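# Move two pipette tip boxes onto the pipetting deck

## Task

Fetch both pipette tip boxes from the supply shelves and set each into one of the two free slots on the deck of the pipetting robot, which stands on the shelved bench. Each box's lid must finish pressed fully onto its box, and all other labware on the deck must finish seated in its own slot. A box flipped over, or a box or lid touching the floor, means failure. Moving the pedal bin or the stool is allowed. Finish with the gripper open and the robot backed away, and never let the robot fall or finish leaning.

## Robot and tools

Robot: a Hello Robot Stretch 3 with a single arm. It has a two-wheel base (0.33 m long, 0.34 m wide) that can only drive forward/back or turn in place; it cannot slide sideways. Turns pivot about the point between the drive wheels, 0.05 m behind the front edge. A lift rides up a mast, and a telescoping arm reaches out to the robot's right side, so to carry the gripper forward or back you drive the base. At the arm's end is a wrist (yaw, pitch, roll) and a two-finger gripper. A folded, retracted wrist reaches 0.06 m past the right side and turns sweep a 0.28 m radius; an unfolded level wrist reaches farther.

Frames: the base frame sits on the floor between the drive wheels, x forward, y left, z up. hand_pose is reported in it, at the fingertip meeting point. The odometry frame is the base frame where the scene began; heading is positive leftward, -3.142 to 3.142.

execute_actions takes {"actions": [...]}, run in order; an empty list just returns the current state and images. Each action may contain "robot", "steps" (1 to 450, at 30 per second, default 1) and "until". {"steps": n} alone waits. "robot" holds one command, a list of up to 8 commands executed in sequence (each may also be {"pause_s": s}, at most 15 s), or {"stop": true}, which brakes everything and clears the queue.
- "base" has exactly one key and is an offset from where the base is when that command begins: {"translate_m": d} in metres, positive forward, |d| at most 1; or {"rotate_rad": d} in radians, positive counter-clockwise seen from above, |d| at most 3.2.
- "joints" holds absolute targets, by name, for any subset: lift_m 0 to 1.1 (arm height); arm_m 0 to 0.52 (extension); wrist_yaw_rad -1.345 to 4.42 (0 along the arm, positive toward the front, 3.0 folded over the base); wrist_pitch_rad -1.57 to 0.451 (negative tips fingers down); wrist_roll_rad -2.911 to 2.911 (0 fingers side by side); gripper_m -0.089 to 0.179 (bigger is wider; actual tip gap is about 0.007 less when nearly shut, 0.025 less fully open, zero under 0.007); head_pan_rad -3.953 to 1.73 (0 forward, positive left, -1.57 facing the arm); head_tilt_rad -1.53 to 0.419 (negative down). Unnamed joints keep their goals.
- "contact_limits": {"arm_m": e} sets the effort percentage (1 to 100) at which the arm halts; lower is gentler, too low halts immediately. It lasts until arm_m's next command.
A new command acts immediately and discards any older queue. A bad value rejects the whole call. "until" ends an action early; {"robot": {"status": "ended"}} with steps 450 waits until nothing moves. Fields like lift_m, arm_m_status, base_status, queue can be compared, e.g. [">", 0.3] or ["!=", "moving"]. Don't wait for "=" on a reading. "any" ends when one motion ends.

zoom_image: {"camera": one of head_camera, nav_camera, wrist_camera, "region": [x0, y0, x1, y1]} in pixels from the top-left, at most 504 by 504, giving a sharper crop of the latest image.

finished_scene: {"scene": n} ends the scene after the final command is held; it is irreversible.

Speed: base moves fast (0.30 m/s, 1.9 rad/s) only with lift_m below 0.30, arm_m below 0.03 and wrist_yaw_rad above 2.54; otherwise 0.10 m/s and 0.63 rad/s.

Gripping: command gripper_m smaller than the object's width (smaller squeezes harder); to let go, open at least 0.02 beyond where the pads met it. Readings and "done" do not prove a hold, so check the wrist camera. Overly hard squeezes get reduced and may let things slip; send a new value to regrip.

Wrist safety: fold (yaw 3.0) or unfold only with lift_m in 0.32 to 0.95, pitch -0.4, roll near 0; once folded the lift can go down to 0.25. With yaw below -0.4 keep pitch at -0.5 or lower.

Results: base_status shows progress as (done of goal); joint_goals, joint_status, measured_speeds; refusals, queue (idle/running/done/dropped/stopped), queue_left. Status words: moving, done, off_target (stopped short, may still push), contact_stop (lift or arm hit something and went slack), time_out, stopped, torque_fault (a wrist servo shut off for 10 s after strain; joint limp, commands refused). Lines starting refused: or dropped: name the failing goal (counted from 0); replaced: is informational. on_its_own reports goals the robot changed, slack or off joints, abnormal rest efforts, and base tilt of 3 degrees or more. Also given: lidar_m (12 ranges in 30 degree sectors, counter-clockwise from ahead, plane 0.17 m high), wrist_depth_mm and head_depth_mm (7x7 median depths), base_odometry, turned_by_wheels and turned_by_imu, base_tilt (forward/right positive), motor_effort in percent with peak in brackets (positive pushes toward higher values). Each result includes one image per camera.

Avoid: pressing with the arm on something rigid while the gripper is above about 0.45 m (tip risk, worse after a previous contact_stop or a raised limit); driving while gripping or pushing something fixed; snagging furniture, especially reversing. If tilting, reverse the last move in small steps, pull the gripper free, and lower lift_m to about 0.2. Avoid drops, slams and hard shoves; loose items may get nudged occasionally. Let all motion end before calling finished_scene.

Each tool is called after "Call:" as name(argument=value, ...), one argument or row to a line, values as JSON.

## Session

Call:
execute_actions(
  actions=[],
)

Scene clock: 0.00 s.
robot.base_odometry: x=+0.000 y=+0.000 heading=+0.000 (m, m, rad; robot's odometry frame)
robot.turned_by_wheels: +0.000 (rad since the last result)
robot.turned_by_imu: +0.000 (rad since the last result)
robot.base_tilt: forward=+1.2 right=-1.2 (deg)
robot.lidar_m: 1.59 2.02 2.09 1.59 1.54 1.55 1.65 1.57 1.69 1.20 1.15 1.18
robot.head_depth_mm: 1923 1739 1759 2157 1725 1423 1419 / 2018 2398 2434 2471 1710 1611 1626 / 2017 2707 2814 2845 2893 2793 1971 / 2002 2779 2848 2871 2885 2824 2085 / 1993 2658 2636 2655 2723 2683 2080 / 1997 2500 2473 2501 2545 2470 2071 / 1979 2359 2353 2384 2387 2024 1985
robot.base_status: not_commanded
robot.joint_positions: lift_m=+0.343 arm_m=+0.000 wrist_yaw_rad=+3.006 wrist_pitch_rad=-0.357 wrist_roll_rad=-0.001 gripper_m=+0.037 head_pan_rad=-0.001 head_tilt_rad=+0.005
robot.joint_goals: lift_m=+0.343 arm_m=+0.000 wrist_yaw_rad=+3.006 wrist_pitch_rad=-0.357 wrist_roll_rad=-0.001 gripper_m=+0.037 head_pan_rad=-0.001 head_tilt_rad=+0.005
robot.joint_status: lift_m=not_commanded arm_m=not_commanded wrist_yaw_rad=not_commanded wrist_pitch_rad=not_commanded wrist_roll_rad=not_commanded gripper_m=not_commanded head_pan_rad=not_commanded head_tilt_rad=not_commanded
robot.measured_speeds: translate_m=+0.000 rotate_rad=+0.000 lift_m=+0.000 arm_m=+0.000 wrist_yaw_rad=+0.000 wrist_pitch_rad=+0.000 wrist_roll_rad=+0.000 head_pan_rad=+0.000 head_tilt_rad=+0.000
robot: refusals=0 queue=idle queue_left=0
robot.motor_effort: left_wheel=-1 right_wheel=-1 lift_m=+32 arm_m=+0 wrist_yaw_rad=+1 wrist_pitch_rad=+4 wrist_roll_rad=+1 gripper_m=-1 head_pan_rad=-1 head_tilt_rad=+1 (%)
robot.hand_pose: x=+0.0101 y=+0.0850 z=+0.3697 quat_wxyz=(+0.173, +0.702, +0.079, +0.686) (m; robot's base frame)
robot.wrist_depth_mm: - - - - - - - / - - - - - - - / - - - - - - - / 871 873 881 910 921 937 950 / 698 700 - 715 733 728 752 / 594 592 - 602 602 613 618 / 502 507 529 532 518 526 528
pictures: head_camera (sideways: a quarter turn clockwise sets it upright), nav_camera (sideways: a quarter turn counterclockwise sets it upright), wrist_camera
Images, in order (width x height): head_camera 896x504, nav_camera 672x504, wrist_camera 644x364.

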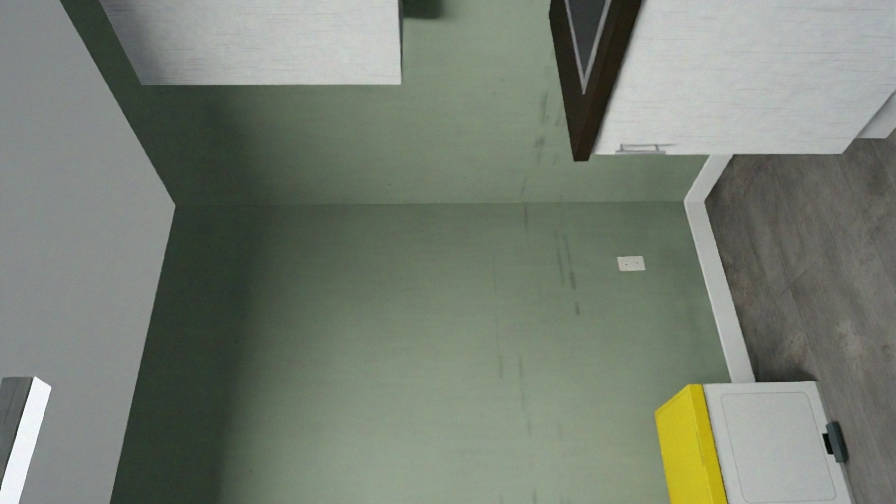

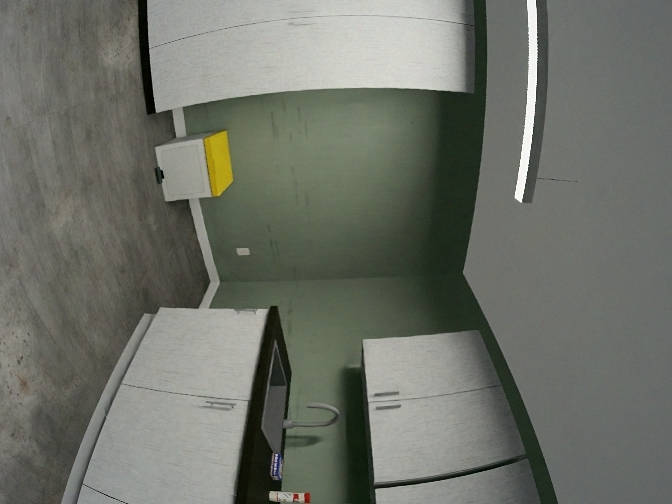

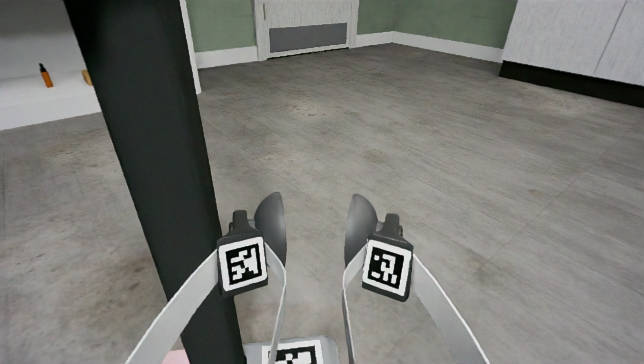

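Call:
execute_actions(
  actions=[
    {"robot":{"joints":{"head_pan_rad":-1.6,"head_tilt_rad":-0.4}},"steps":450,"until":{"robot":{"status":"ended"}}},
  ],
)

Call:
execute_actions(
  actions=[
    {"robot":{"joints":{"head_pan_rad":-2.8}},"steps":450,"until":{"robot":{"status":"ended"}}},
  ],
)

Call:
execute_actions(
  actions=[
    {"robot":{"joints":{"head_pan_rad":-3.9}},"steps":450,"until":{"robot":{"status":"ended"}}},
  ],
)

Scene clock: 6.67 s.
robot.base_odometry: x=+0.000 y=+0.000 heading=+0.000 (m, m, rad; robot's odometry frame)
robot.turned_by_wheels: +0.000 (rad since the last result)
robot.turned_by_imu: +0.000 (rad since the last result)
robot.base_tilt: forward=+1.1 right=-1.2 (deg)
robot.lidar_m: 1.59 2.02 2.08 1.59 1.54 1.54 1.65 1.57 1.69 1.20 1.15 1.18
robot.head_depth_mm: 2160 2374 2619 2810 2136 1641 1338 / 2011 2191 2380 2626 2142 1658 1340 / 1875 2037 2218 2473 2160 1664 1346 / 1760 1906 2059 2270 2171 1659 1347 / 1667 1796 1926 2108 2154 1656 1351 / 1582 1691 1809 1277 1384 1513 1352 / 1491 1591 1326 1168 1269 1381 1358
robot.base_status: not_commanded
robot.joint_positions: lift_m=+0.343 arm_m=+0.000 wrist_yaw_rad=+3.006 wrist_pitch_rad=-0.357 wrist_roll_rad=-0.001 gripper_m=+0.037 head_pan_rad=-1.593 head_tilt_rad=-0.395
robot.joint_goals: lift_m=+0.343 arm_m=+0.000 wrist_yaw_rad=+3.006 wrist_pitch_rad=-0.357 wrist_roll_rad=-0.001 gripper_m=+0.037 head_pan_rad=-1.600 head_tilt_rad=-0.400
robot.joint_status: lift_m=not_commanded arm_m=not_commanded wrist_yaw_rad=not_commanded wrist_pitch_rad=not_commanded wrist_roll_rad=not_commanded gripper_m=not_commanded head_pan_rad=done head_tilt_rad=done
robot.measured_speeds: translate_m=+0.000 rotate_rad=+0.000 lift_m=+0.000 arm_m=+0.000 wrist_yaw_rad=+0.000 wrist_pitch_rad=+0.000 wrist_roll_rad=+0.000 head_pan_rad=+0.000 head_tilt_rad=+0.000
robot: refusals=0 queue=done queue_left=0
robot.motor_effort: left_wheel=+0(0) right_wheel=+0(1) lift_m=+31(31) arm_m=-1(0) wrist_yaw_rad=+0(0) wrist_pitch_rad=+4(4) wrist_roll_rad=+1(1) gripper_m=+0(1) head_pan_rad=-4(50) head_tilt_rad=-2(25) (%)
robot.hand_pose: x=+0.0101 y=+0.0850 z=+0.3697 quat_wxyz=(+0.173, +0.702, +0.079, +0.686) (m; robot's base frame)
robot.wrist_depth_mm: - - - - - - - / - - - - - - - / - - - - - - - / 879 887 907 914 907 934 939 / 699 708 - 724 735 742 736 / 590 590 - 606 601 617 613 / 507 511 534 531 519 523 529
pictures: head_camera (sideways: a quarter turn clockwise sets it upright), nav_camera (sideways: a quarter turn counterclockwise sets it upright), wrist_camera
Images, in order (width x height): head_camera 896x504, nav_camera 672x504, wrist_camera 644x364.

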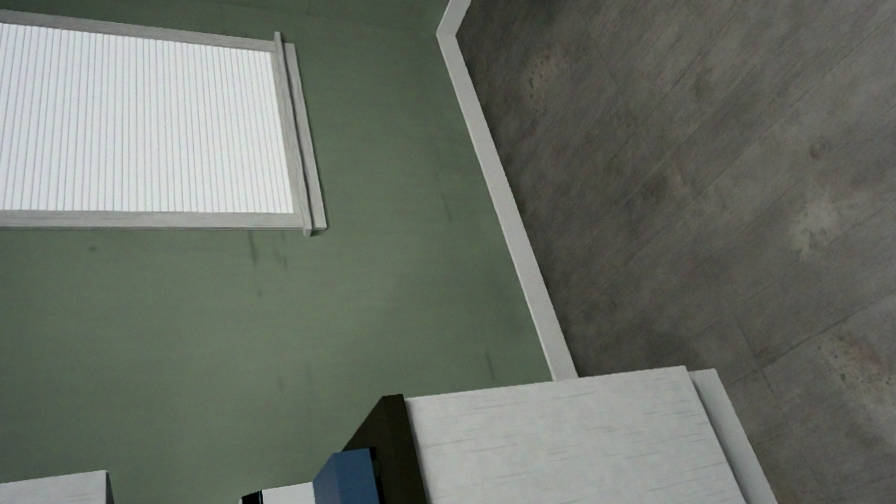

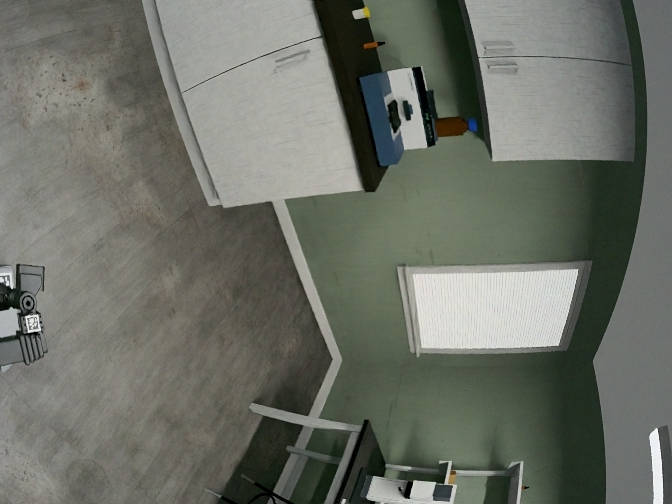

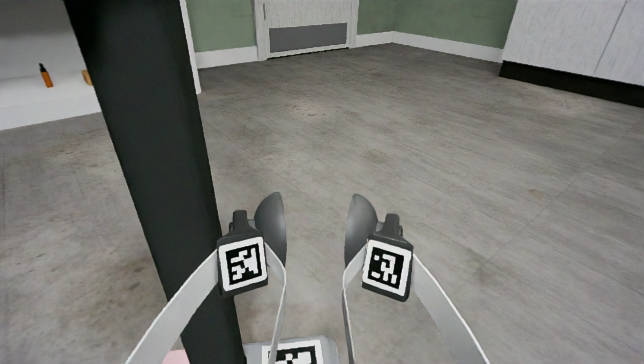

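Scene clock: 7.80 s.
robot.base_odometry: x=+0.000 y=+0.000 heading=+0.000 (m, m, rad; robot's odometry frame)
robot.turned_by_wheels: +0.000 (rad since the last result)
robot.turned_by_imu: +0.000 (rad since the last result)
robot.base_tilt: forward=+1.2 right=-1.2 (deg)
robot.lidar_m: 1.59 2.02 2.08 1.59 1.54 1.54 1.65 1.56 1.68 1.20 1.15 1.18
robot.head_depth_mm: 2111 2273 2466 2678 2122 1648 1345 / 2067 2225 2398 2584 1984 1658 1342 / 2001 2155 2174 2555 2132 1656 1344 / 1988 2116 2170 2504 2148 1663 1352 / 1938 2015 2112 2434 2089 1670 1352 / 1891 1981 2060 1756 2069 1663 1364 / 1875 1942 2026 1756 2161 1670 1352
robot.base_status: not_commanded
robot.joint_positions: lift_m=+0.343 arm_m=+0.000 wrist_yaw_rad=+3.006 wrist_pitch_rad=-0.357 wrist_roll_rad=-0.001 gripper_m=+0.037 head_pan_rad=-2.793 head_tilt_rad=-0.395
robot.joint_goals: lift_m=+0.343 arm_m=+0.000 wrist_yaw_rad=+3.006 wrist_pitch_rad=-0.357 wrist_roll_rad=-0.001 gripper_m=+0.037 head_pan_rad=-2.800 head_tilt_rad=-0.400
robot.joint_status: lift_m=not_commanded arm_m=not_commanded wrist_yaw_rad=not_commanded wrist_pitch_rad=not_commanded wrist_roll_rad=not_commanded gripper_m=not_commanded head_pan_rad=done head_tilt_rad=done
robot.measured_speeds: translate_m=+0.000 rotate_rad=+0.000 lift_m=+0.000 arm_m=+0.000 wrist_yaw_rad=+0.000 wrist_pitch_rad=+0.000 wrist_roll_rad=+0.000 head_pan_rad=+0.000 head_tilt_rad=+0.000
robot: refusals=0 queue=done queue_left=0
robot.motor_effort: left_wheel=-1(0) right_wheel=-1(1) lift_m=+31(32) arm_m=+0(0) wrist_yaw_rad=+1(0) wrist_pitch_rad=+4(4) wrist_roll_rad=+1(0) gripper_m=+0(1) head_pan_rad=-4(49) head_tilt_rad=-3(3) (%)
robot.hand_pose: x=+0.0101 y=+0.0850 z=+0.3697 quat_wxyz=(+0.173, +0.702, +0.079, +0.686) (m; robot's base frame)
robot.wrist_depth_mm: - - - - - - - / - - - - - - - / - - - - - - - / 875 874 914 911 915 922 935 / 706 707 - 725 744 743 746 / 586 590 - 602 603 623 620 / 505 506 526 532 514 519 523
pictures: head_camera (sideways: a quarter turn clockwise sets it upright), nav_camera (sideways: a quarter turn counterclockwise sets it upright), wrist_camera
Images, in order (width x height): head_camera 896x504, nav_camera 672x504, wrist_camera 644x364.

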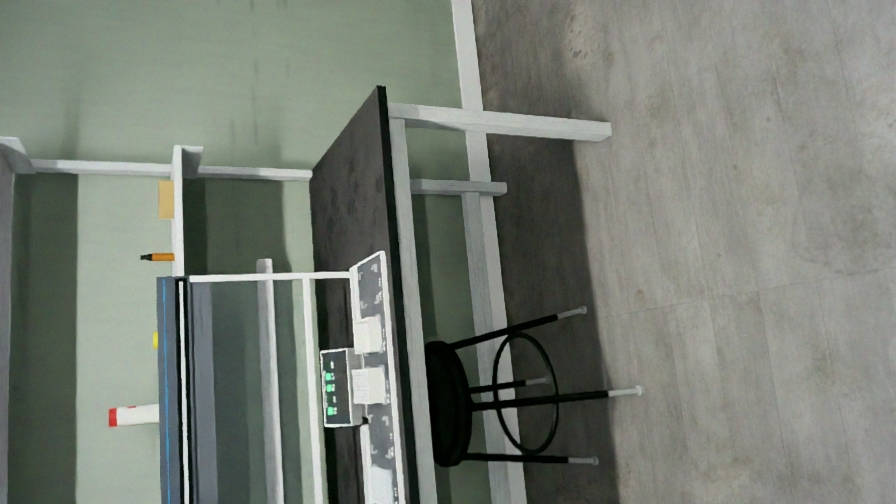

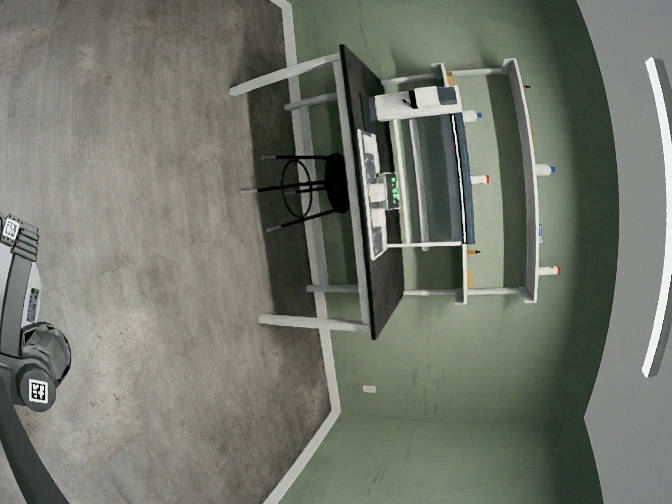

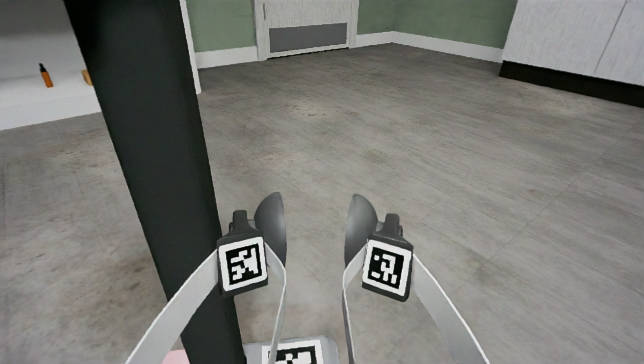

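Scene clock: 8.90 s.
robot.base_odometry: x=+0.000 y=+0.000 heading=+0.000 (m, m, rad; robot's odometry frame)
robot.turned_by_wheels: +0.000 (rad since the last result)
robot.turned_by_imu: +0.000 (rad since the last result)
robot.base_tilt: forward=+1.2 right=-1.2 (deg)
robot.lidar_m: 1.59 2.02 2.08 1.59 1.55 1.55 1.65 1.57 1.69 1.19 1.15 1.18
robot.head_depth_mm: - - - - - - - / 1606 1774 1799 - - - - / 1439 1759 1818 1905 2024 1656 1346 / 1710 1843 2018 2177 1993 1658 1345 / 1790 1949 2135 2344 2158 1662 1345 / 1859 2001 2205 2402 2156 1675 1352 / 1902 2071 2256 2516 2165 1669 1353
robot.base_status: not_commanded
robot.joint_positions: lift_m=+0.343 arm_m=+0.000 wrist_yaw_rad=+3.006 wrist_pitch_rad=-0.357 wrist_roll_rad=-0.001 gripper_m=+0.037 head_pan_rad=-3.893 head_tilt_rad=-0.395
robot.joint_goals: lift_m=+0.343 arm_m=+0.000 wrist_yaw_rad=+3.006 wrist_pitch_rad=-0.357 wrist_roll_rad=-0.001 gripper_m=+0.037 head_pan_rad=-3.900 head_tilt_rad=-0.400
robot.joint_status: lift_m=not_commanded arm_m=not_commanded wrist_yaw_rad=not_commanded wrist_pitch_rad=not_commanded wrist_roll_rad=not_commanded gripper_m=not_commanded head_pan_rad=done head_tilt_rad=done
robot.measured_speeds: translate_m=+0.000 rotate_rad=+0.000 lift_m=+0.000 arm_m=+0.000 wrist_yaw_rad=+0.000 wrist_pitch_rad=+0.000 wrist_roll_rad=+0.000 head_pan_rad=+0.000 head_tilt_rad=+0.000
robot: refusals=0 queue=done queue_left=0
robot.motor_effort: left_wheel=+0(0) right_wheel=-1(1) lift_m=+31(31) arm_m=+0(0) wrist_yaw_rad=+1(1) wrist_pitch_rad=+4(4) wrist_roll_rad=+1(0) gripper_m=+0(1) head_pan_rad=-4(49) head_tilt_rad=-2(3) (%)
robot.hand_pose: x=+0.0101 y=+0.0850 z=+0.3697 quat_wxyz=(+0.173, +0.702, +0.079, +0.686) (m; robot's base frame)
robot.wrist_depth_mm: - - - - - - - / - - - - - - - / - - - - - - - / 871 879 891 911 935 925 937 / 710 701 - 715 730 739 744 / 587 588 - 602 598 615 616 / 506 507 525 530 519 524 526
pictures: head_camera (sideways: a quarter turn clockwise sets it upright), nav_camera (sideways: a quarter turn counterclockwise sets it upright), wrist_camera
Images, in order (width x height): head_camera 896x504, nav_camera 672x504, wrist_camera 644x364.

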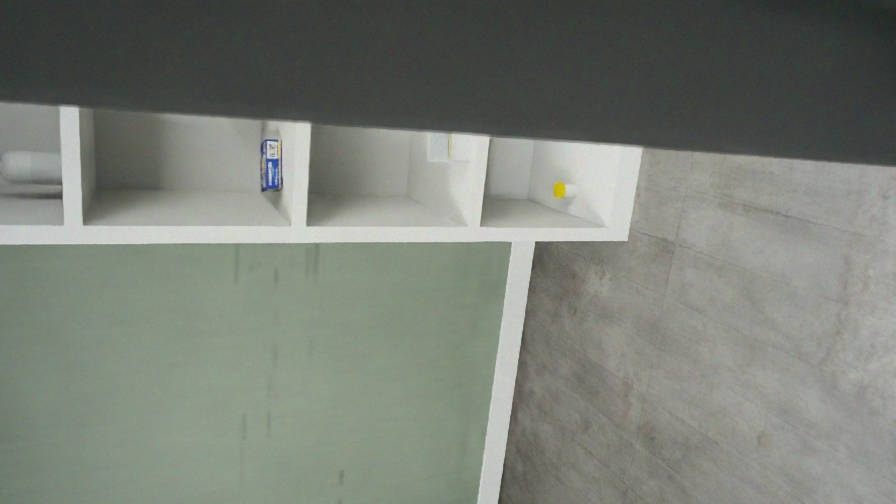

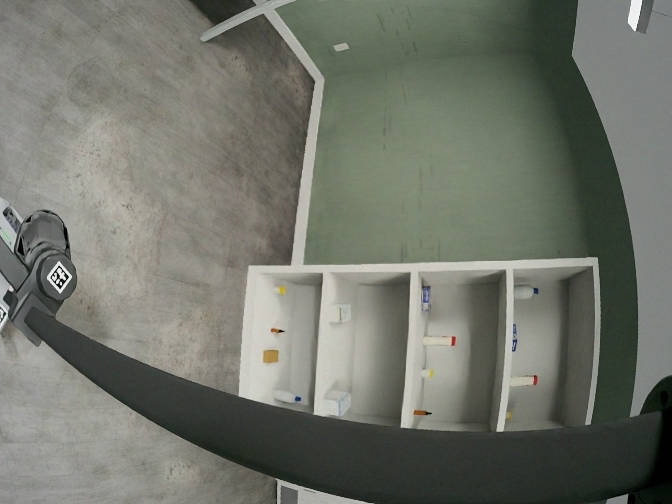

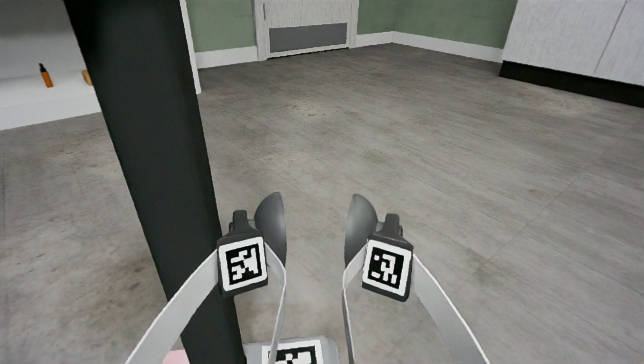

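Call:
execute_actions(
  actions=[
    {"robot":[{"joints":{"wrist_pitch_rad":-0.4,"lift_m":0.27,"head_pan_rad":-1.57,"head_tilt_rad":-0.8}},{"base":{"rotate_rad":2.2}},{"base":{"translate_m":0.88}},{"base":{"rotate_rad":1.48}},{"joints":{"lift_m":0.45}}],"steps":450,"until":{"robot":{"status":"ended"}}},
  ],
)

Scene clock: 33.23 s.
robot.base_odometry: x=-0.518 y=+0.712 heading=-2.603 (m, m, rad; robot's odometry frame)
robot.turned_by_wheels: +3.680 (rad since the last result)
robot.turned_by_imu: +3.641 (rad since the last result)
robot.base_tilt: forward=+1.1 right=-1.2 (deg)
robot.lidar_m: 1.45 1.78 2.16 2.02 2.09 2.17 2.09 1.60 0.85 0.82 0.69 1.56
robot.head_depth_mm: 850 665 1206 1007 1373 1265 1121 / 806 665 1199 1036 1376 1265 1156 / 855 668 1191 1008 1368 1277 1161 / 761 671 1189 1012 1382 1268 1164 / 861 645 1193 963 1380 1275 1125 / 864 647 1176 1010 1316 1272 1126 / 824 648 904 950 1411 1285 1128
robot.base_status: done (rotate_rad +1.4798 of +1.4800)
robot.joint_positions: lift_m=+0.449 arm_m=+0.000 wrist_yaw_rad=+3.006 wrist_pitch_rad=-0.414 wrist_roll_rad=-0.001 gripper_m=+0.037 head_pan_rad=-1.577 head_tilt_rad=-0.791
robot.joint_goals: lift_m=+0.450 arm_m=+0.000 wrist_yaw_rad=+3.006 wrist_pitch_rad=-0.400 wrist_roll_rad=-0.001 gripper_m=+0.037 head_pan_rad=-1.570 head_tilt_rad=-0.800
robot.joint_status: lift_m=done arm_m=not_commanded wrist_yaw_rad=not_commanded wrist_pitch_rad=done wrist_roll_rad=not_commanded gripper_m=not_commanded head_pan_rad=done head_tilt_rad=done
robot.measured_speeds: translate_m=+0.000 rotate_rad=+0.000 lift_m=+0.000 arm_m=+0.000 wrist_yaw_rad=+0.000 wrist_pitch_rad=+0.000 wrist_roll_rad=+0.000 head_pan_rad=+0.000 head_tilt_rad=+0.000
robot: refusals=0 queue=done queue_left=0
robot.motor_effort: left_wheel=-5(15) right_wheel=+2(11) lift_m=+43(48) arm_m=-1(1) wrist_yaw_rad=+1(1) wrist_pitch_rad=+4(4) wrist_roll_rad=+1(1) gripper_m=-1(1) head_pan_rad=+3(47) head_tilt_rad=-4(28) (%)
robot.hand_pose: x=+0.0092 y=+0.0783 z=+0.4629 quat_wxyz=(+0.192, +0.700, +0.098, +0.681) (m; robot's base frame)
robot.wrist_depth_mm: - - - - - - - / - - - - - - - / - - - - - - - / 972 980 - - - - - / 805 808 - 818 834 839 848 / 680 678 - 698 698 710 713 / 591 592 601 602 608 615 612
pictures: head_camera (sideways: a quarter turn clockwise sets it upright), nav_camera (sideways: a quarter turn counterclockwise sets it upright), wrist_camera
Images, in order (width x height): head_camera 896x504, nav_camera 672x504, wrist_camera 644x364.

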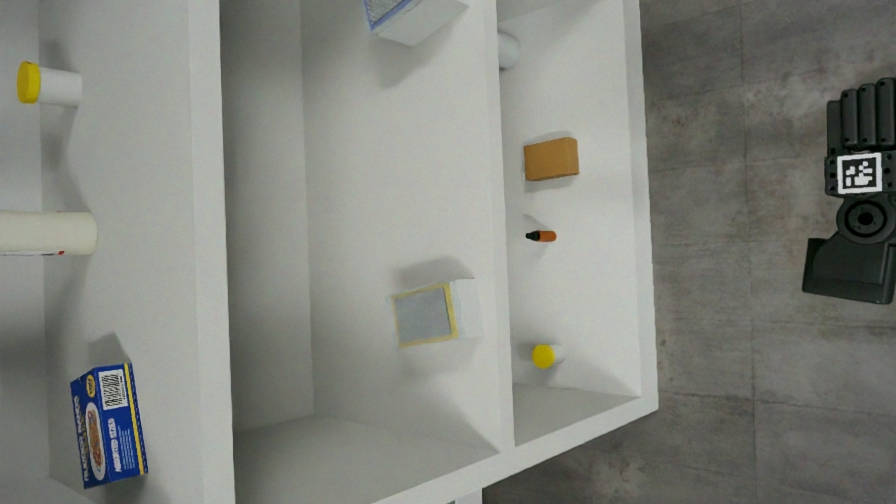

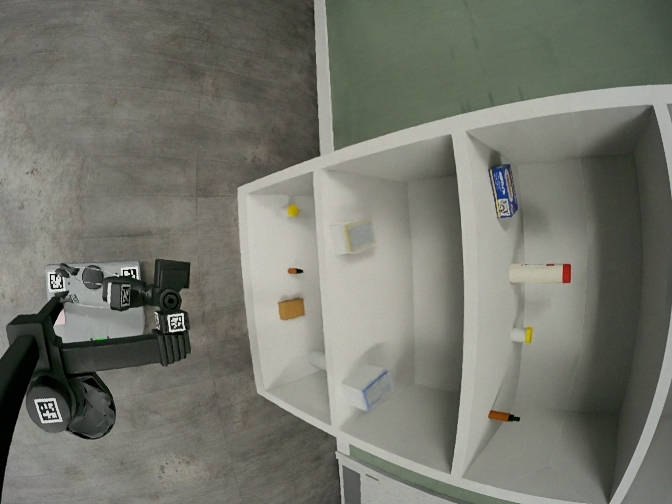

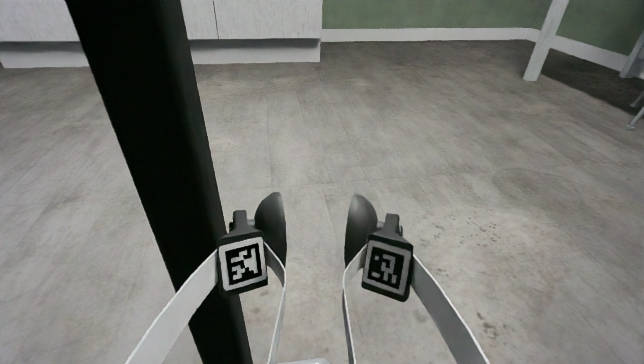

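Call:
execute_actions(
  actions=[
    {"robot":[{"base":{"rotate_rad":0.04},"joints":{"wrist_yaw_rad":0,"lift_m":0.52}},{"base":{"translate_m":0.11},"joints":{"wrist_pitch_rad":-0.1,"gripper_m":0.165}}],"steps":450,"until":{"robot":{"status":"ended"}}},
  ],
)

Scene clock: 42.73 s.
robot.base_odometry: x=-0.610 y=+0.651 heading=-2.564 (m, m, rad; robot's odometry frame)
robot.turned_by_wheels: +0.040 (rad since the last result)
robot.turned_by_imu: +0.039 (rad since the last result)
robot.base_tilt: forward=+1.1 right=-1.2 (deg)
robot.lidar_m: 1.35 1.74 2.09 2.02 2.11 2.27 2.20 0.92 0.96 0.65 0.66 1.63
robot.head_depth_mm: 853 665 1185 1007 1372 1274 1120 / 762 666 1188 1009 1354 1269 1164 / 856 668 1192 982 1381 1283 - / 855 670 1192 971 1384 1297 1132 / 860 674 1187 1010 1339 1279 1126 / 735 648 780 968 1445 1273 1126 / 537 1054 1329 1610 1471 1275 1126
robot.base_status: done (translate_m +0.1100 of +0.1100)
robot.joint_positions: lift_m=+0.519 arm_m=+0.000 wrist_yaw_rad=+0.001 wrist_pitch_rad=-0.122 wrist_roll_rad=-0.001 gripper_m=+0.165 head_pan_rad=-1.577 head_tilt_rad=-0.791
robot.joint_goals: lift_m=+0.520 arm_m=+0.000 wrist_yaw_rad=+0.000 wrist_pitch_rad=-0.100 wrist_roll_rad=-0.001 gripper_m=+0.165 head_pan_rad=-1.570 head_tilt_rad=-0.800
robot.joint_status: lift_m=done arm_m=not_commanded wrist_yaw_rad=done wrist_pitch_rad=done wrist_roll_rad=not_commanded gripper_m=done head_pan_rad=done head_tilt_rad=done
robot.measured_speeds: translate_m=+0.000 rotate_rad=+0.000 lift_m=+0.000 arm_m=+0.000 wrist_yaw_rad=+0.000 wrist_pitch_rad=+0.000 wrist_roll_rad=+0.000 head_pan_rad=+0.000 head_tilt_rad=+0.000
robot: refusals=0 queue=done queue_left=0
robot.motor_effort: left_wheel=-6(12) right_wheel=+2(7) lift_m=+44(46) arm_m=-1(0) wrist_yaw_rad=-1(1) wrist_pitch_rad=+7(9) wrist_roll_rad=+1(0) gripper_m=-1(84) head_pan_rad=+3(3) head_tilt_rad=-5(5) (%)
robot.hand_pose: x=-0.0211 y=-0.3960 z=+0.6030 quat_wxyz=(+0.707, +0.044, -0.705, -0.043) (m; robot's base frame)
robot.wrist_depth_mm: 799 381 657 757 755 758 762 / 821 388 666 805 803 801 761 / 895 426 645 823 832 824 715 / 930 429 464 431 485 496 499 / 984 436 602 935 930 425 688 / - 465 696 976 982 945 724 / 856 837 704 786 787 796 745
pictures: head_camera (sideways: a quarter turn clockwise sets it upright), nav_camera (sideways: a quarter turn counterclockwise sets it upright), wrist_camera
Images, in order (width x height): head_camera 896x504, nav_camera 672x504, wrist_camera 644x364.

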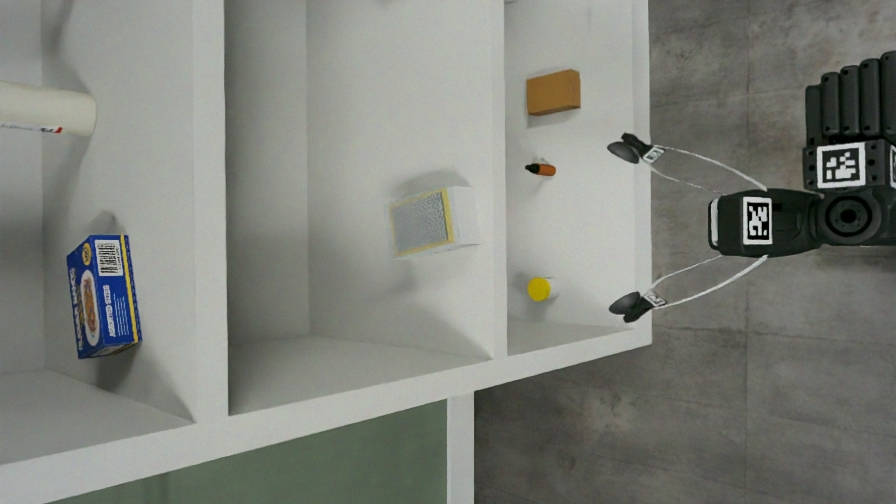

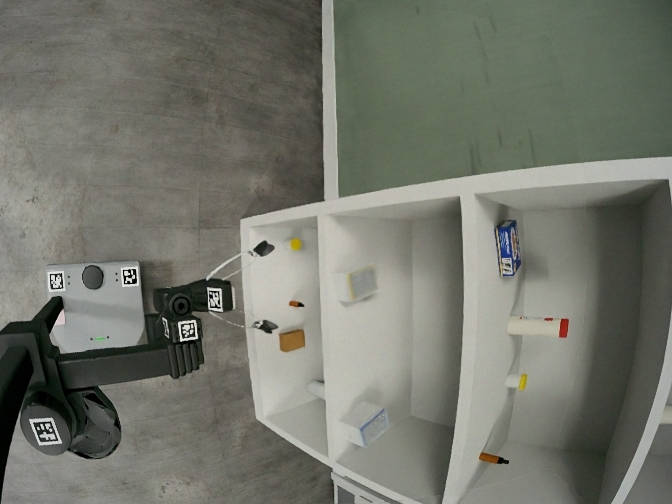

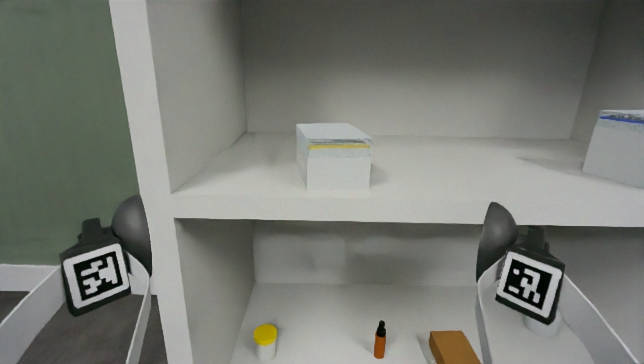

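Call:
execute_actions(
  actions=[
    {"robot":[{"base":{"translate_m":-0.05},"joints":{"wrist_yaw_rad":0.14,"wrist_pitch_rad":-0.2,"arm_m":0.2,"lift_m":0.52}}],"steps":450,"until":{"robot":{"status":"ended"}}},
  ],
)

Scene clock: 53.77 s.
robot.base_odometry: x=-0.568 y=+0.679 heading=-2.564 (m, m, rad; robot's odometry frame)
robot.turned_by_wheels: +0.000 (rad since the last result)
robot.turned_by_imu: +0.000 (rad since the last result)
robot.base_tilt: forward=+1.2 right=-1.2 (deg)
robot.lidar_m: 1.39 1.73 2.12 2.02 2.11 2.22 2.15 0.89 0.89 0.82 0.67 1.62
robot.head_depth_mm: 803 664 1190 1008 1376 1268 1120 / 806 667 1196 1009 1387 1291 - / 769 667 1191 1011 1437 1251 1125 / 859 670 1197 962 1411 1272 1123 / 861 672 1197 1016 1353 1264 1124 / 800 672 949 962 1375 1270 1129 / 639 636 739 1612 1470 1281 1124
robot.base_status: done (translate_m -0.0500 of -0.0500)
robot.joint_positions: lift_m=+0.519 arm_m=+0.200 wrist_yaw_rad=+0.140 wrist_pitch_rad=-0.214 wrist_roll_rad=-0.001 gripper_m=+0.165 head_pan_rad=-1.577 head_tilt_rad=-0.791
robot.joint_goals: lift_m=+0.520 arm_m=+0.200 wrist_yaw_rad=+0.140 wrist_pitch_rad=-0.200 wrist_roll_rad=-0.001 gripper_m=+0.165 head_pan_rad=-1.570 head_tilt_rad=-0.800
robot.joint_status: lift_m=done arm_m=done wrist_yaw_rad=done wrist_pitch_rad=done wrist_roll_rad=not_commanded gripper_m=done head_pan_rad=done head_tilt_rad=done
robot.measured_speeds: translate_m=+0.000 rotate_rad=+0.000 lift_m=+0.000 arm_m=+0.000 wrist_yaw_rad=+0.000 wrist_pitch_rad=+0.000 wrist_roll_rad=+0.000 head_pan_rad=+0.000 head_tilt_rad=+0.000
robot: refusals=0 queue=done queue_left=0
robot.motor_effort: left_wheel=-5(13) right_wheel=+3(4) lift_m=+44(44) arm_m=+4(5) wrist_yaw_rad=+1(3) wrist_pitch_rad=+4(7) wrist_roll_rad=+0(0) gripper_m=-1(1) head_pan_rad=+3(3) head_tilt_rad=-4(5) (%)
robot.hand_pose: x=+0.0126 y=-0.5875 z=+0.5800 quat_wxyz=(+0.707, +0.125, -0.695, -0.027) (m; robot's base frame)
robot.wrist_depth_mm: 231 310 511 580 563 550 529 / 235 316 524 614 592 576 558 / 238 321 475 329 548 564 573 / 242 309 342 234 309 358 365 / 257 257 252 243 247 277 265 / 965 351 454 238 225 223 213 / 732 343 609 704 723 728 627
pictures: head_camera (sideways: a quarter turn clockwise sets it upright), nav_camera (sideways: a quarter turn counterclockwise sets it upright), wrist_camera
Images, in order (width x height): head_camera 896x504, nav_camera 672x504, wrist_camera 644x364.

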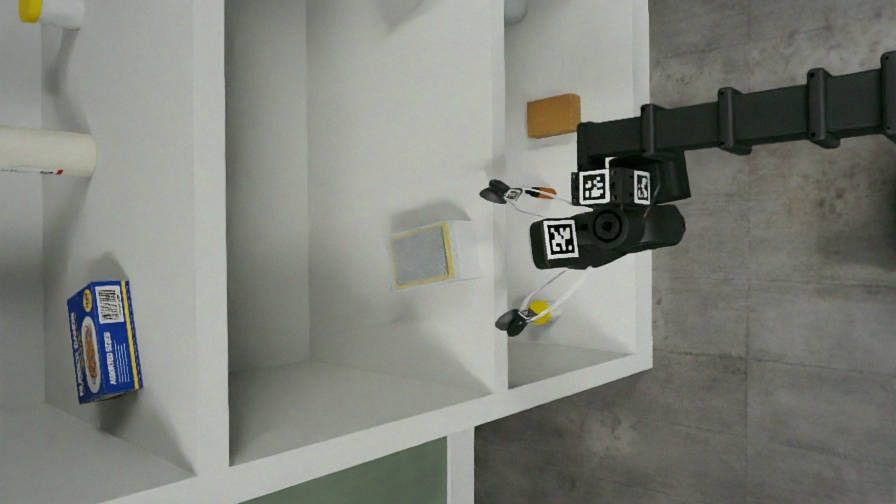

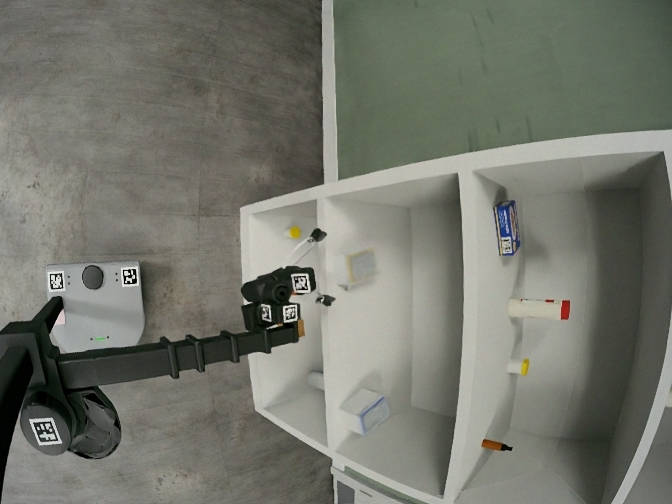

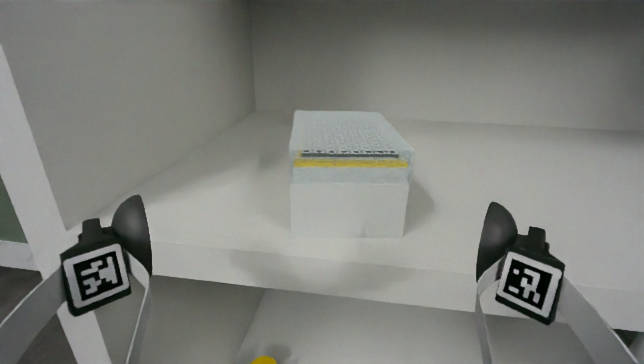

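Call:
execute_actions(
  actions=[
    {"robot":[{"joints":{"lift_m":0.495}},{"joints":{"arm_m":0.335}},{"joints":{"lift_m":0.482}}],"steps":450,"until":{"robot":{"status":"ended"}}},
  ],
)

Scene clock: 63.73 s.
robot.base_odometry: x=-0.568 y=+0.679 heading=-2.564 (m, m, rad; robot's odometry frame)
robot.turned_by_wheels: +0.000 (rad since the last result)
robot.turned_by_imu: +0.000 (rad since the last result)
robot.base_tilt: forward=+1.2 right=-1.2 (deg)
robot.lidar_m: 1.39 1.74 2.13 2.02 2.11 2.22 2.15 0.89 0.89 0.82 0.67 1.62
robot.head_depth_mm: 803 665 1184 1010 1381 1273 1123 / 808 666 1187 1012 1360 1269 - / 769 668 1191 1038 1326 1282 1127 / 858 671 1190 967 1351 1266 1122 / 861 671 1197 1011 1352 1279 1128 / 798 675 948 964 1379 1280 1130 / 638 637 737 1613 1484 1279 1124
robot.base_status: done (translate_m -0.0500 of -0.0500)
robot.joint_positions: lift_m=+0.483 arm_m=+0.335 wrist_yaw_rad=+0.140 wrist_pitch_rad=-0.198 wrist_roll_rad=-0.001 gripper_m=+0.165 head_pan_rad=-1.577 head_tilt_rad=-0.791
robot.joint_goals: lift_m=+0.482 arm_m=+0.335 wrist_yaw_rad=+0.140 wrist_pitch_rad=-0.200 wrist_roll_rad=-0.001 gripper_m=+0.165 head_pan_rad=-1.570 head_tilt_rad=-0.800
robot.joint_status: lift_m=done arm_m=done wrist_yaw_rad=done wrist_pitch_rad=done wrist_roll_rad=not_commanded gripper_m=done head_pan_rad=done head_tilt_rad=done
robot.measured_speeds: translate_m=+0.000 rotate_rad=+0.000 lift_m=+0.000 arm_m=+0.000 wrist_yaw_rad=+0.000 wrist_pitch_rad=+0.000 wrist_roll_rad=+0.000 head_pan_rad=+0.000 head_tilt_rad=+0.000
robot: refusals=0 queue=done queue_left=0
robot.motor_effort: left_wheel=-6(5) right_wheel=+2(4) lift_m=+11(44) arm_m=+4(5) wrist_yaw_rad=+1(0) wrist_pitch_rad=-1(4) wrist_roll_rad=+1(1) gripper_m=-1(1) head_pan_rad=+3(3) head_tilt_rad=-3(4) (%)
robot.hand_pose: x=+0.0128 y=-0.7237 z=+0.5474 quat_wxyz=(+0.708, +0.119, -0.696, -0.021) (m; robot's base frame)
robot.wrist_depth_mm: 231 308 466 459 445 431 415 / 233 313 494 486 466 449 436 / 237 319 414 171 444 463 450 / 230 262 114 107 109 282 287 / 196 199 94 95 96 208 205 / - 147 98 99 100 146 161 / 126 126 106 107 109 130 132
pictures: head_camera (sideways: a quarter turn clockwise sets it upright), nav_camera (sideways: a quarter turn counterclockwise sets it upright), wrist_camera
Images, in order (width x height): head_camera 896x504, nav_camera 672x504, wrist_camera 644x364.

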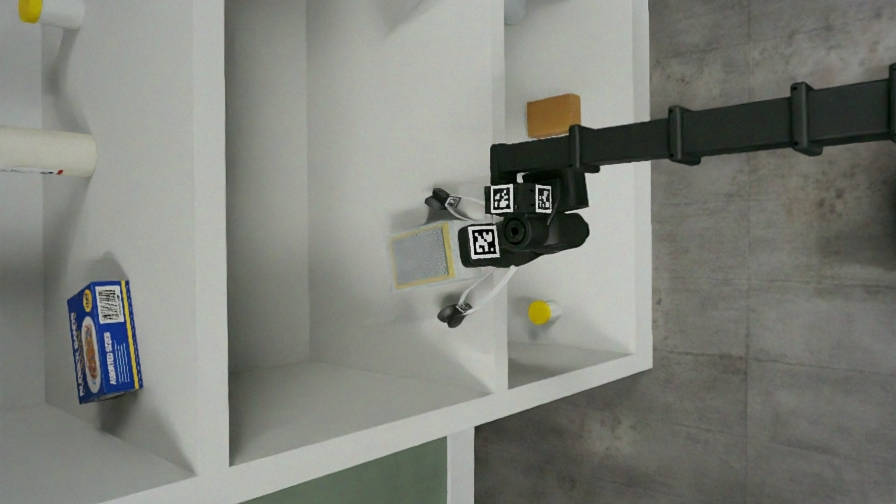

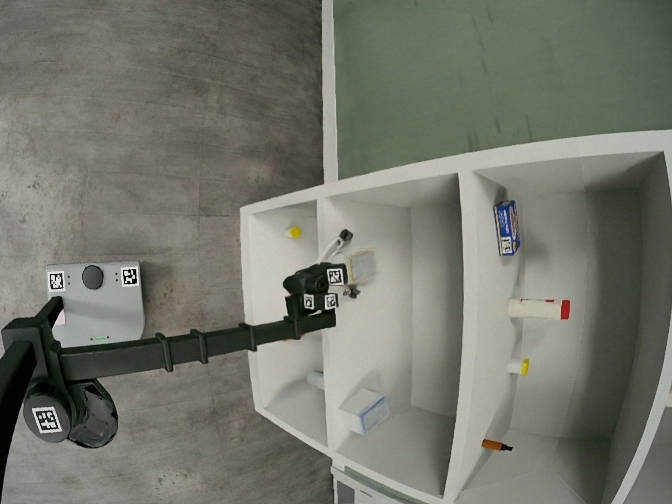

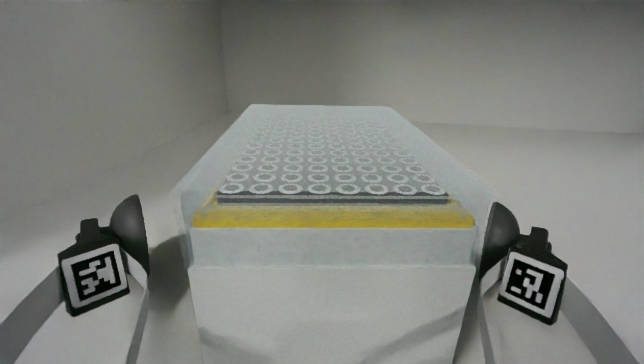

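Call:
execute_actions(
  actions=[
    {"robot":[{"joints":{"lift_m":0.489},"base":{"translate_m":-0.005}},{"joints":{"gripper_m":0.11}}],"steps":450,"until":{"robot":{"status":"ended"}}},
  ],
)

Call:
zoom_image(
  camera="head_camera",
  region=[360,160,600,350],
)

Scene clock: 72.00 s.
robot.base_odometry: x=-0.564 y=+0.682 heading=-2.564 (m, m, rad; robot's odometry frame)
robot.turned_by_wheels: +0.000 (rad since the last result)
robot.turned_by_imu: +0.000 (rad since the last result)
robot.base_tilt: forward=+1.2 right=-1.2 (deg)
robot.lidar_m: 1.40 1.80 2.13 2.02 2.11 2.21 2.15 0.89 0.89 0.82 0.67 1.63
robot.head_depth_mm: 803 666 1187 1004 1382 1269 1120 / 806 665 1187 1005 1361 1274 - / 766 668 1196 1033 1323 1275 1128 / 857 669 1187 975 1349 1274 1124 / 859 671 1191 1015 1353 1279 1129 / 817 673 972 962 1384 1272 1128 / 653 635 749 1607 1476 1276 1124
robot.base_status: done (translate_m -0.0050 of -0.0050)
robot.joint_positions: lift_m=+0.488 arm_m=+0.335 wrist_yaw_rad=+0.140 wrist_pitch_rad=-0.214 wrist_roll_rad=-0.001 gripper_m=+0.110 head_pan_rad=-1.577 head_tilt_rad=-0.791
robot.joint_goals: lift_m=+0.489 arm_m=+0.335 wrist_yaw_rad=+0.140 wrist_pitch_rad=-0.200 wrist_roll_rad=-0.001 gripper_m=+0.110 head_pan_rad=-1.570 head_tilt_rad=-0.800
robot.joint_status: lift_m=done arm_m=done wrist_yaw_rad=done wrist_pitch_rad=done wrist_roll_rad=not_commanded gripper_m=done head_pan_rad=done head_tilt_rad=done
robot.measured_speeds: translate_m=+0.000 rotate_rad=+0.000 lift_m=+0.000 arm_m=+0.000 wrist_yaw_rad=+0.000 wrist_pitch_rad=+0.000 wrist_roll_rad=+0.000 head_pan_rad=+0.000 head_tilt_rad=+0.000
robot: refusals=0 queue=done queue_left=0
robot.motor_effort: left_wheel=-6(13) right_wheel=+2(7) lift_m=+43(44) arm_m=+4(4) wrist_yaw_rad=+1(2) wrist_pitch_rad=+4(4) wrist_roll_rad=+0(1) gripper_m=-10(85) head_pan_rad=+4(3) head_tilt_rad=-5(5) (%)
robot.hand_pose: x=+0.0128 y=-0.7225 z=+0.5492 quat_wxyz=(+0.707, +0.125, -0.695, -0.026) (m; robot's base frame)
robot.wrist_depth_mm: 234 314 467 458 443 429 417 / 239 321 488 485 472 453 440 / 242 327 369 174 431 444 448 / 234 262 110 112 131 279 284 / 192 194 96 97 98 215 207 / 160 143 100 101 102 - 162 / 124 129 109 110 112 132 134
pictures: head_camera (sideways: a quarter turn clockwise sets it upright), nav_camera (sideways: a quarter turn counterclockwise sets it upright), wrist_camera
Images, in order (width x height): head_camera 896x504, nav_camera 672x504, wrist_camera 644x364.

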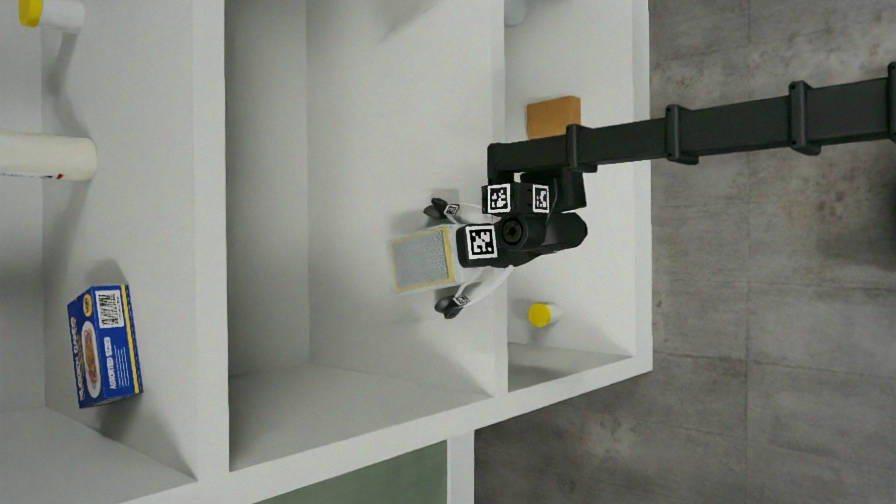

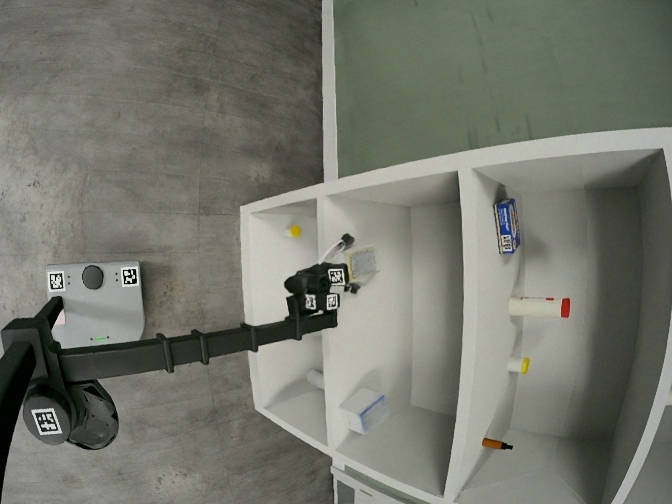

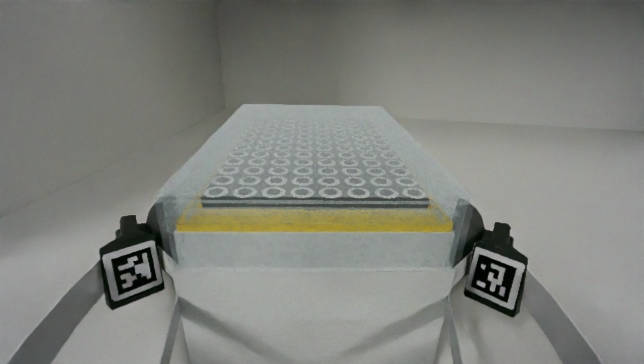

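Region (360, 160, 600, 350) of head_camera's 896x504 image, scaled by 2.100, with more detail than that image has; it fills the top 399 rows of this view, and the rest is white.

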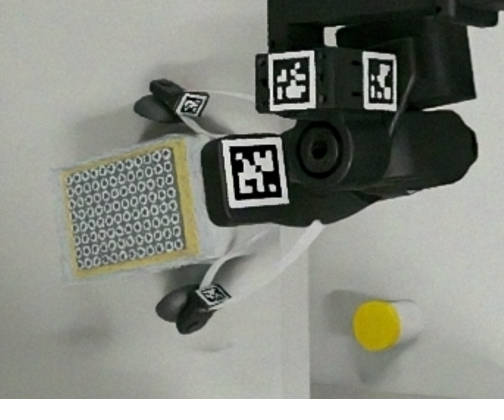

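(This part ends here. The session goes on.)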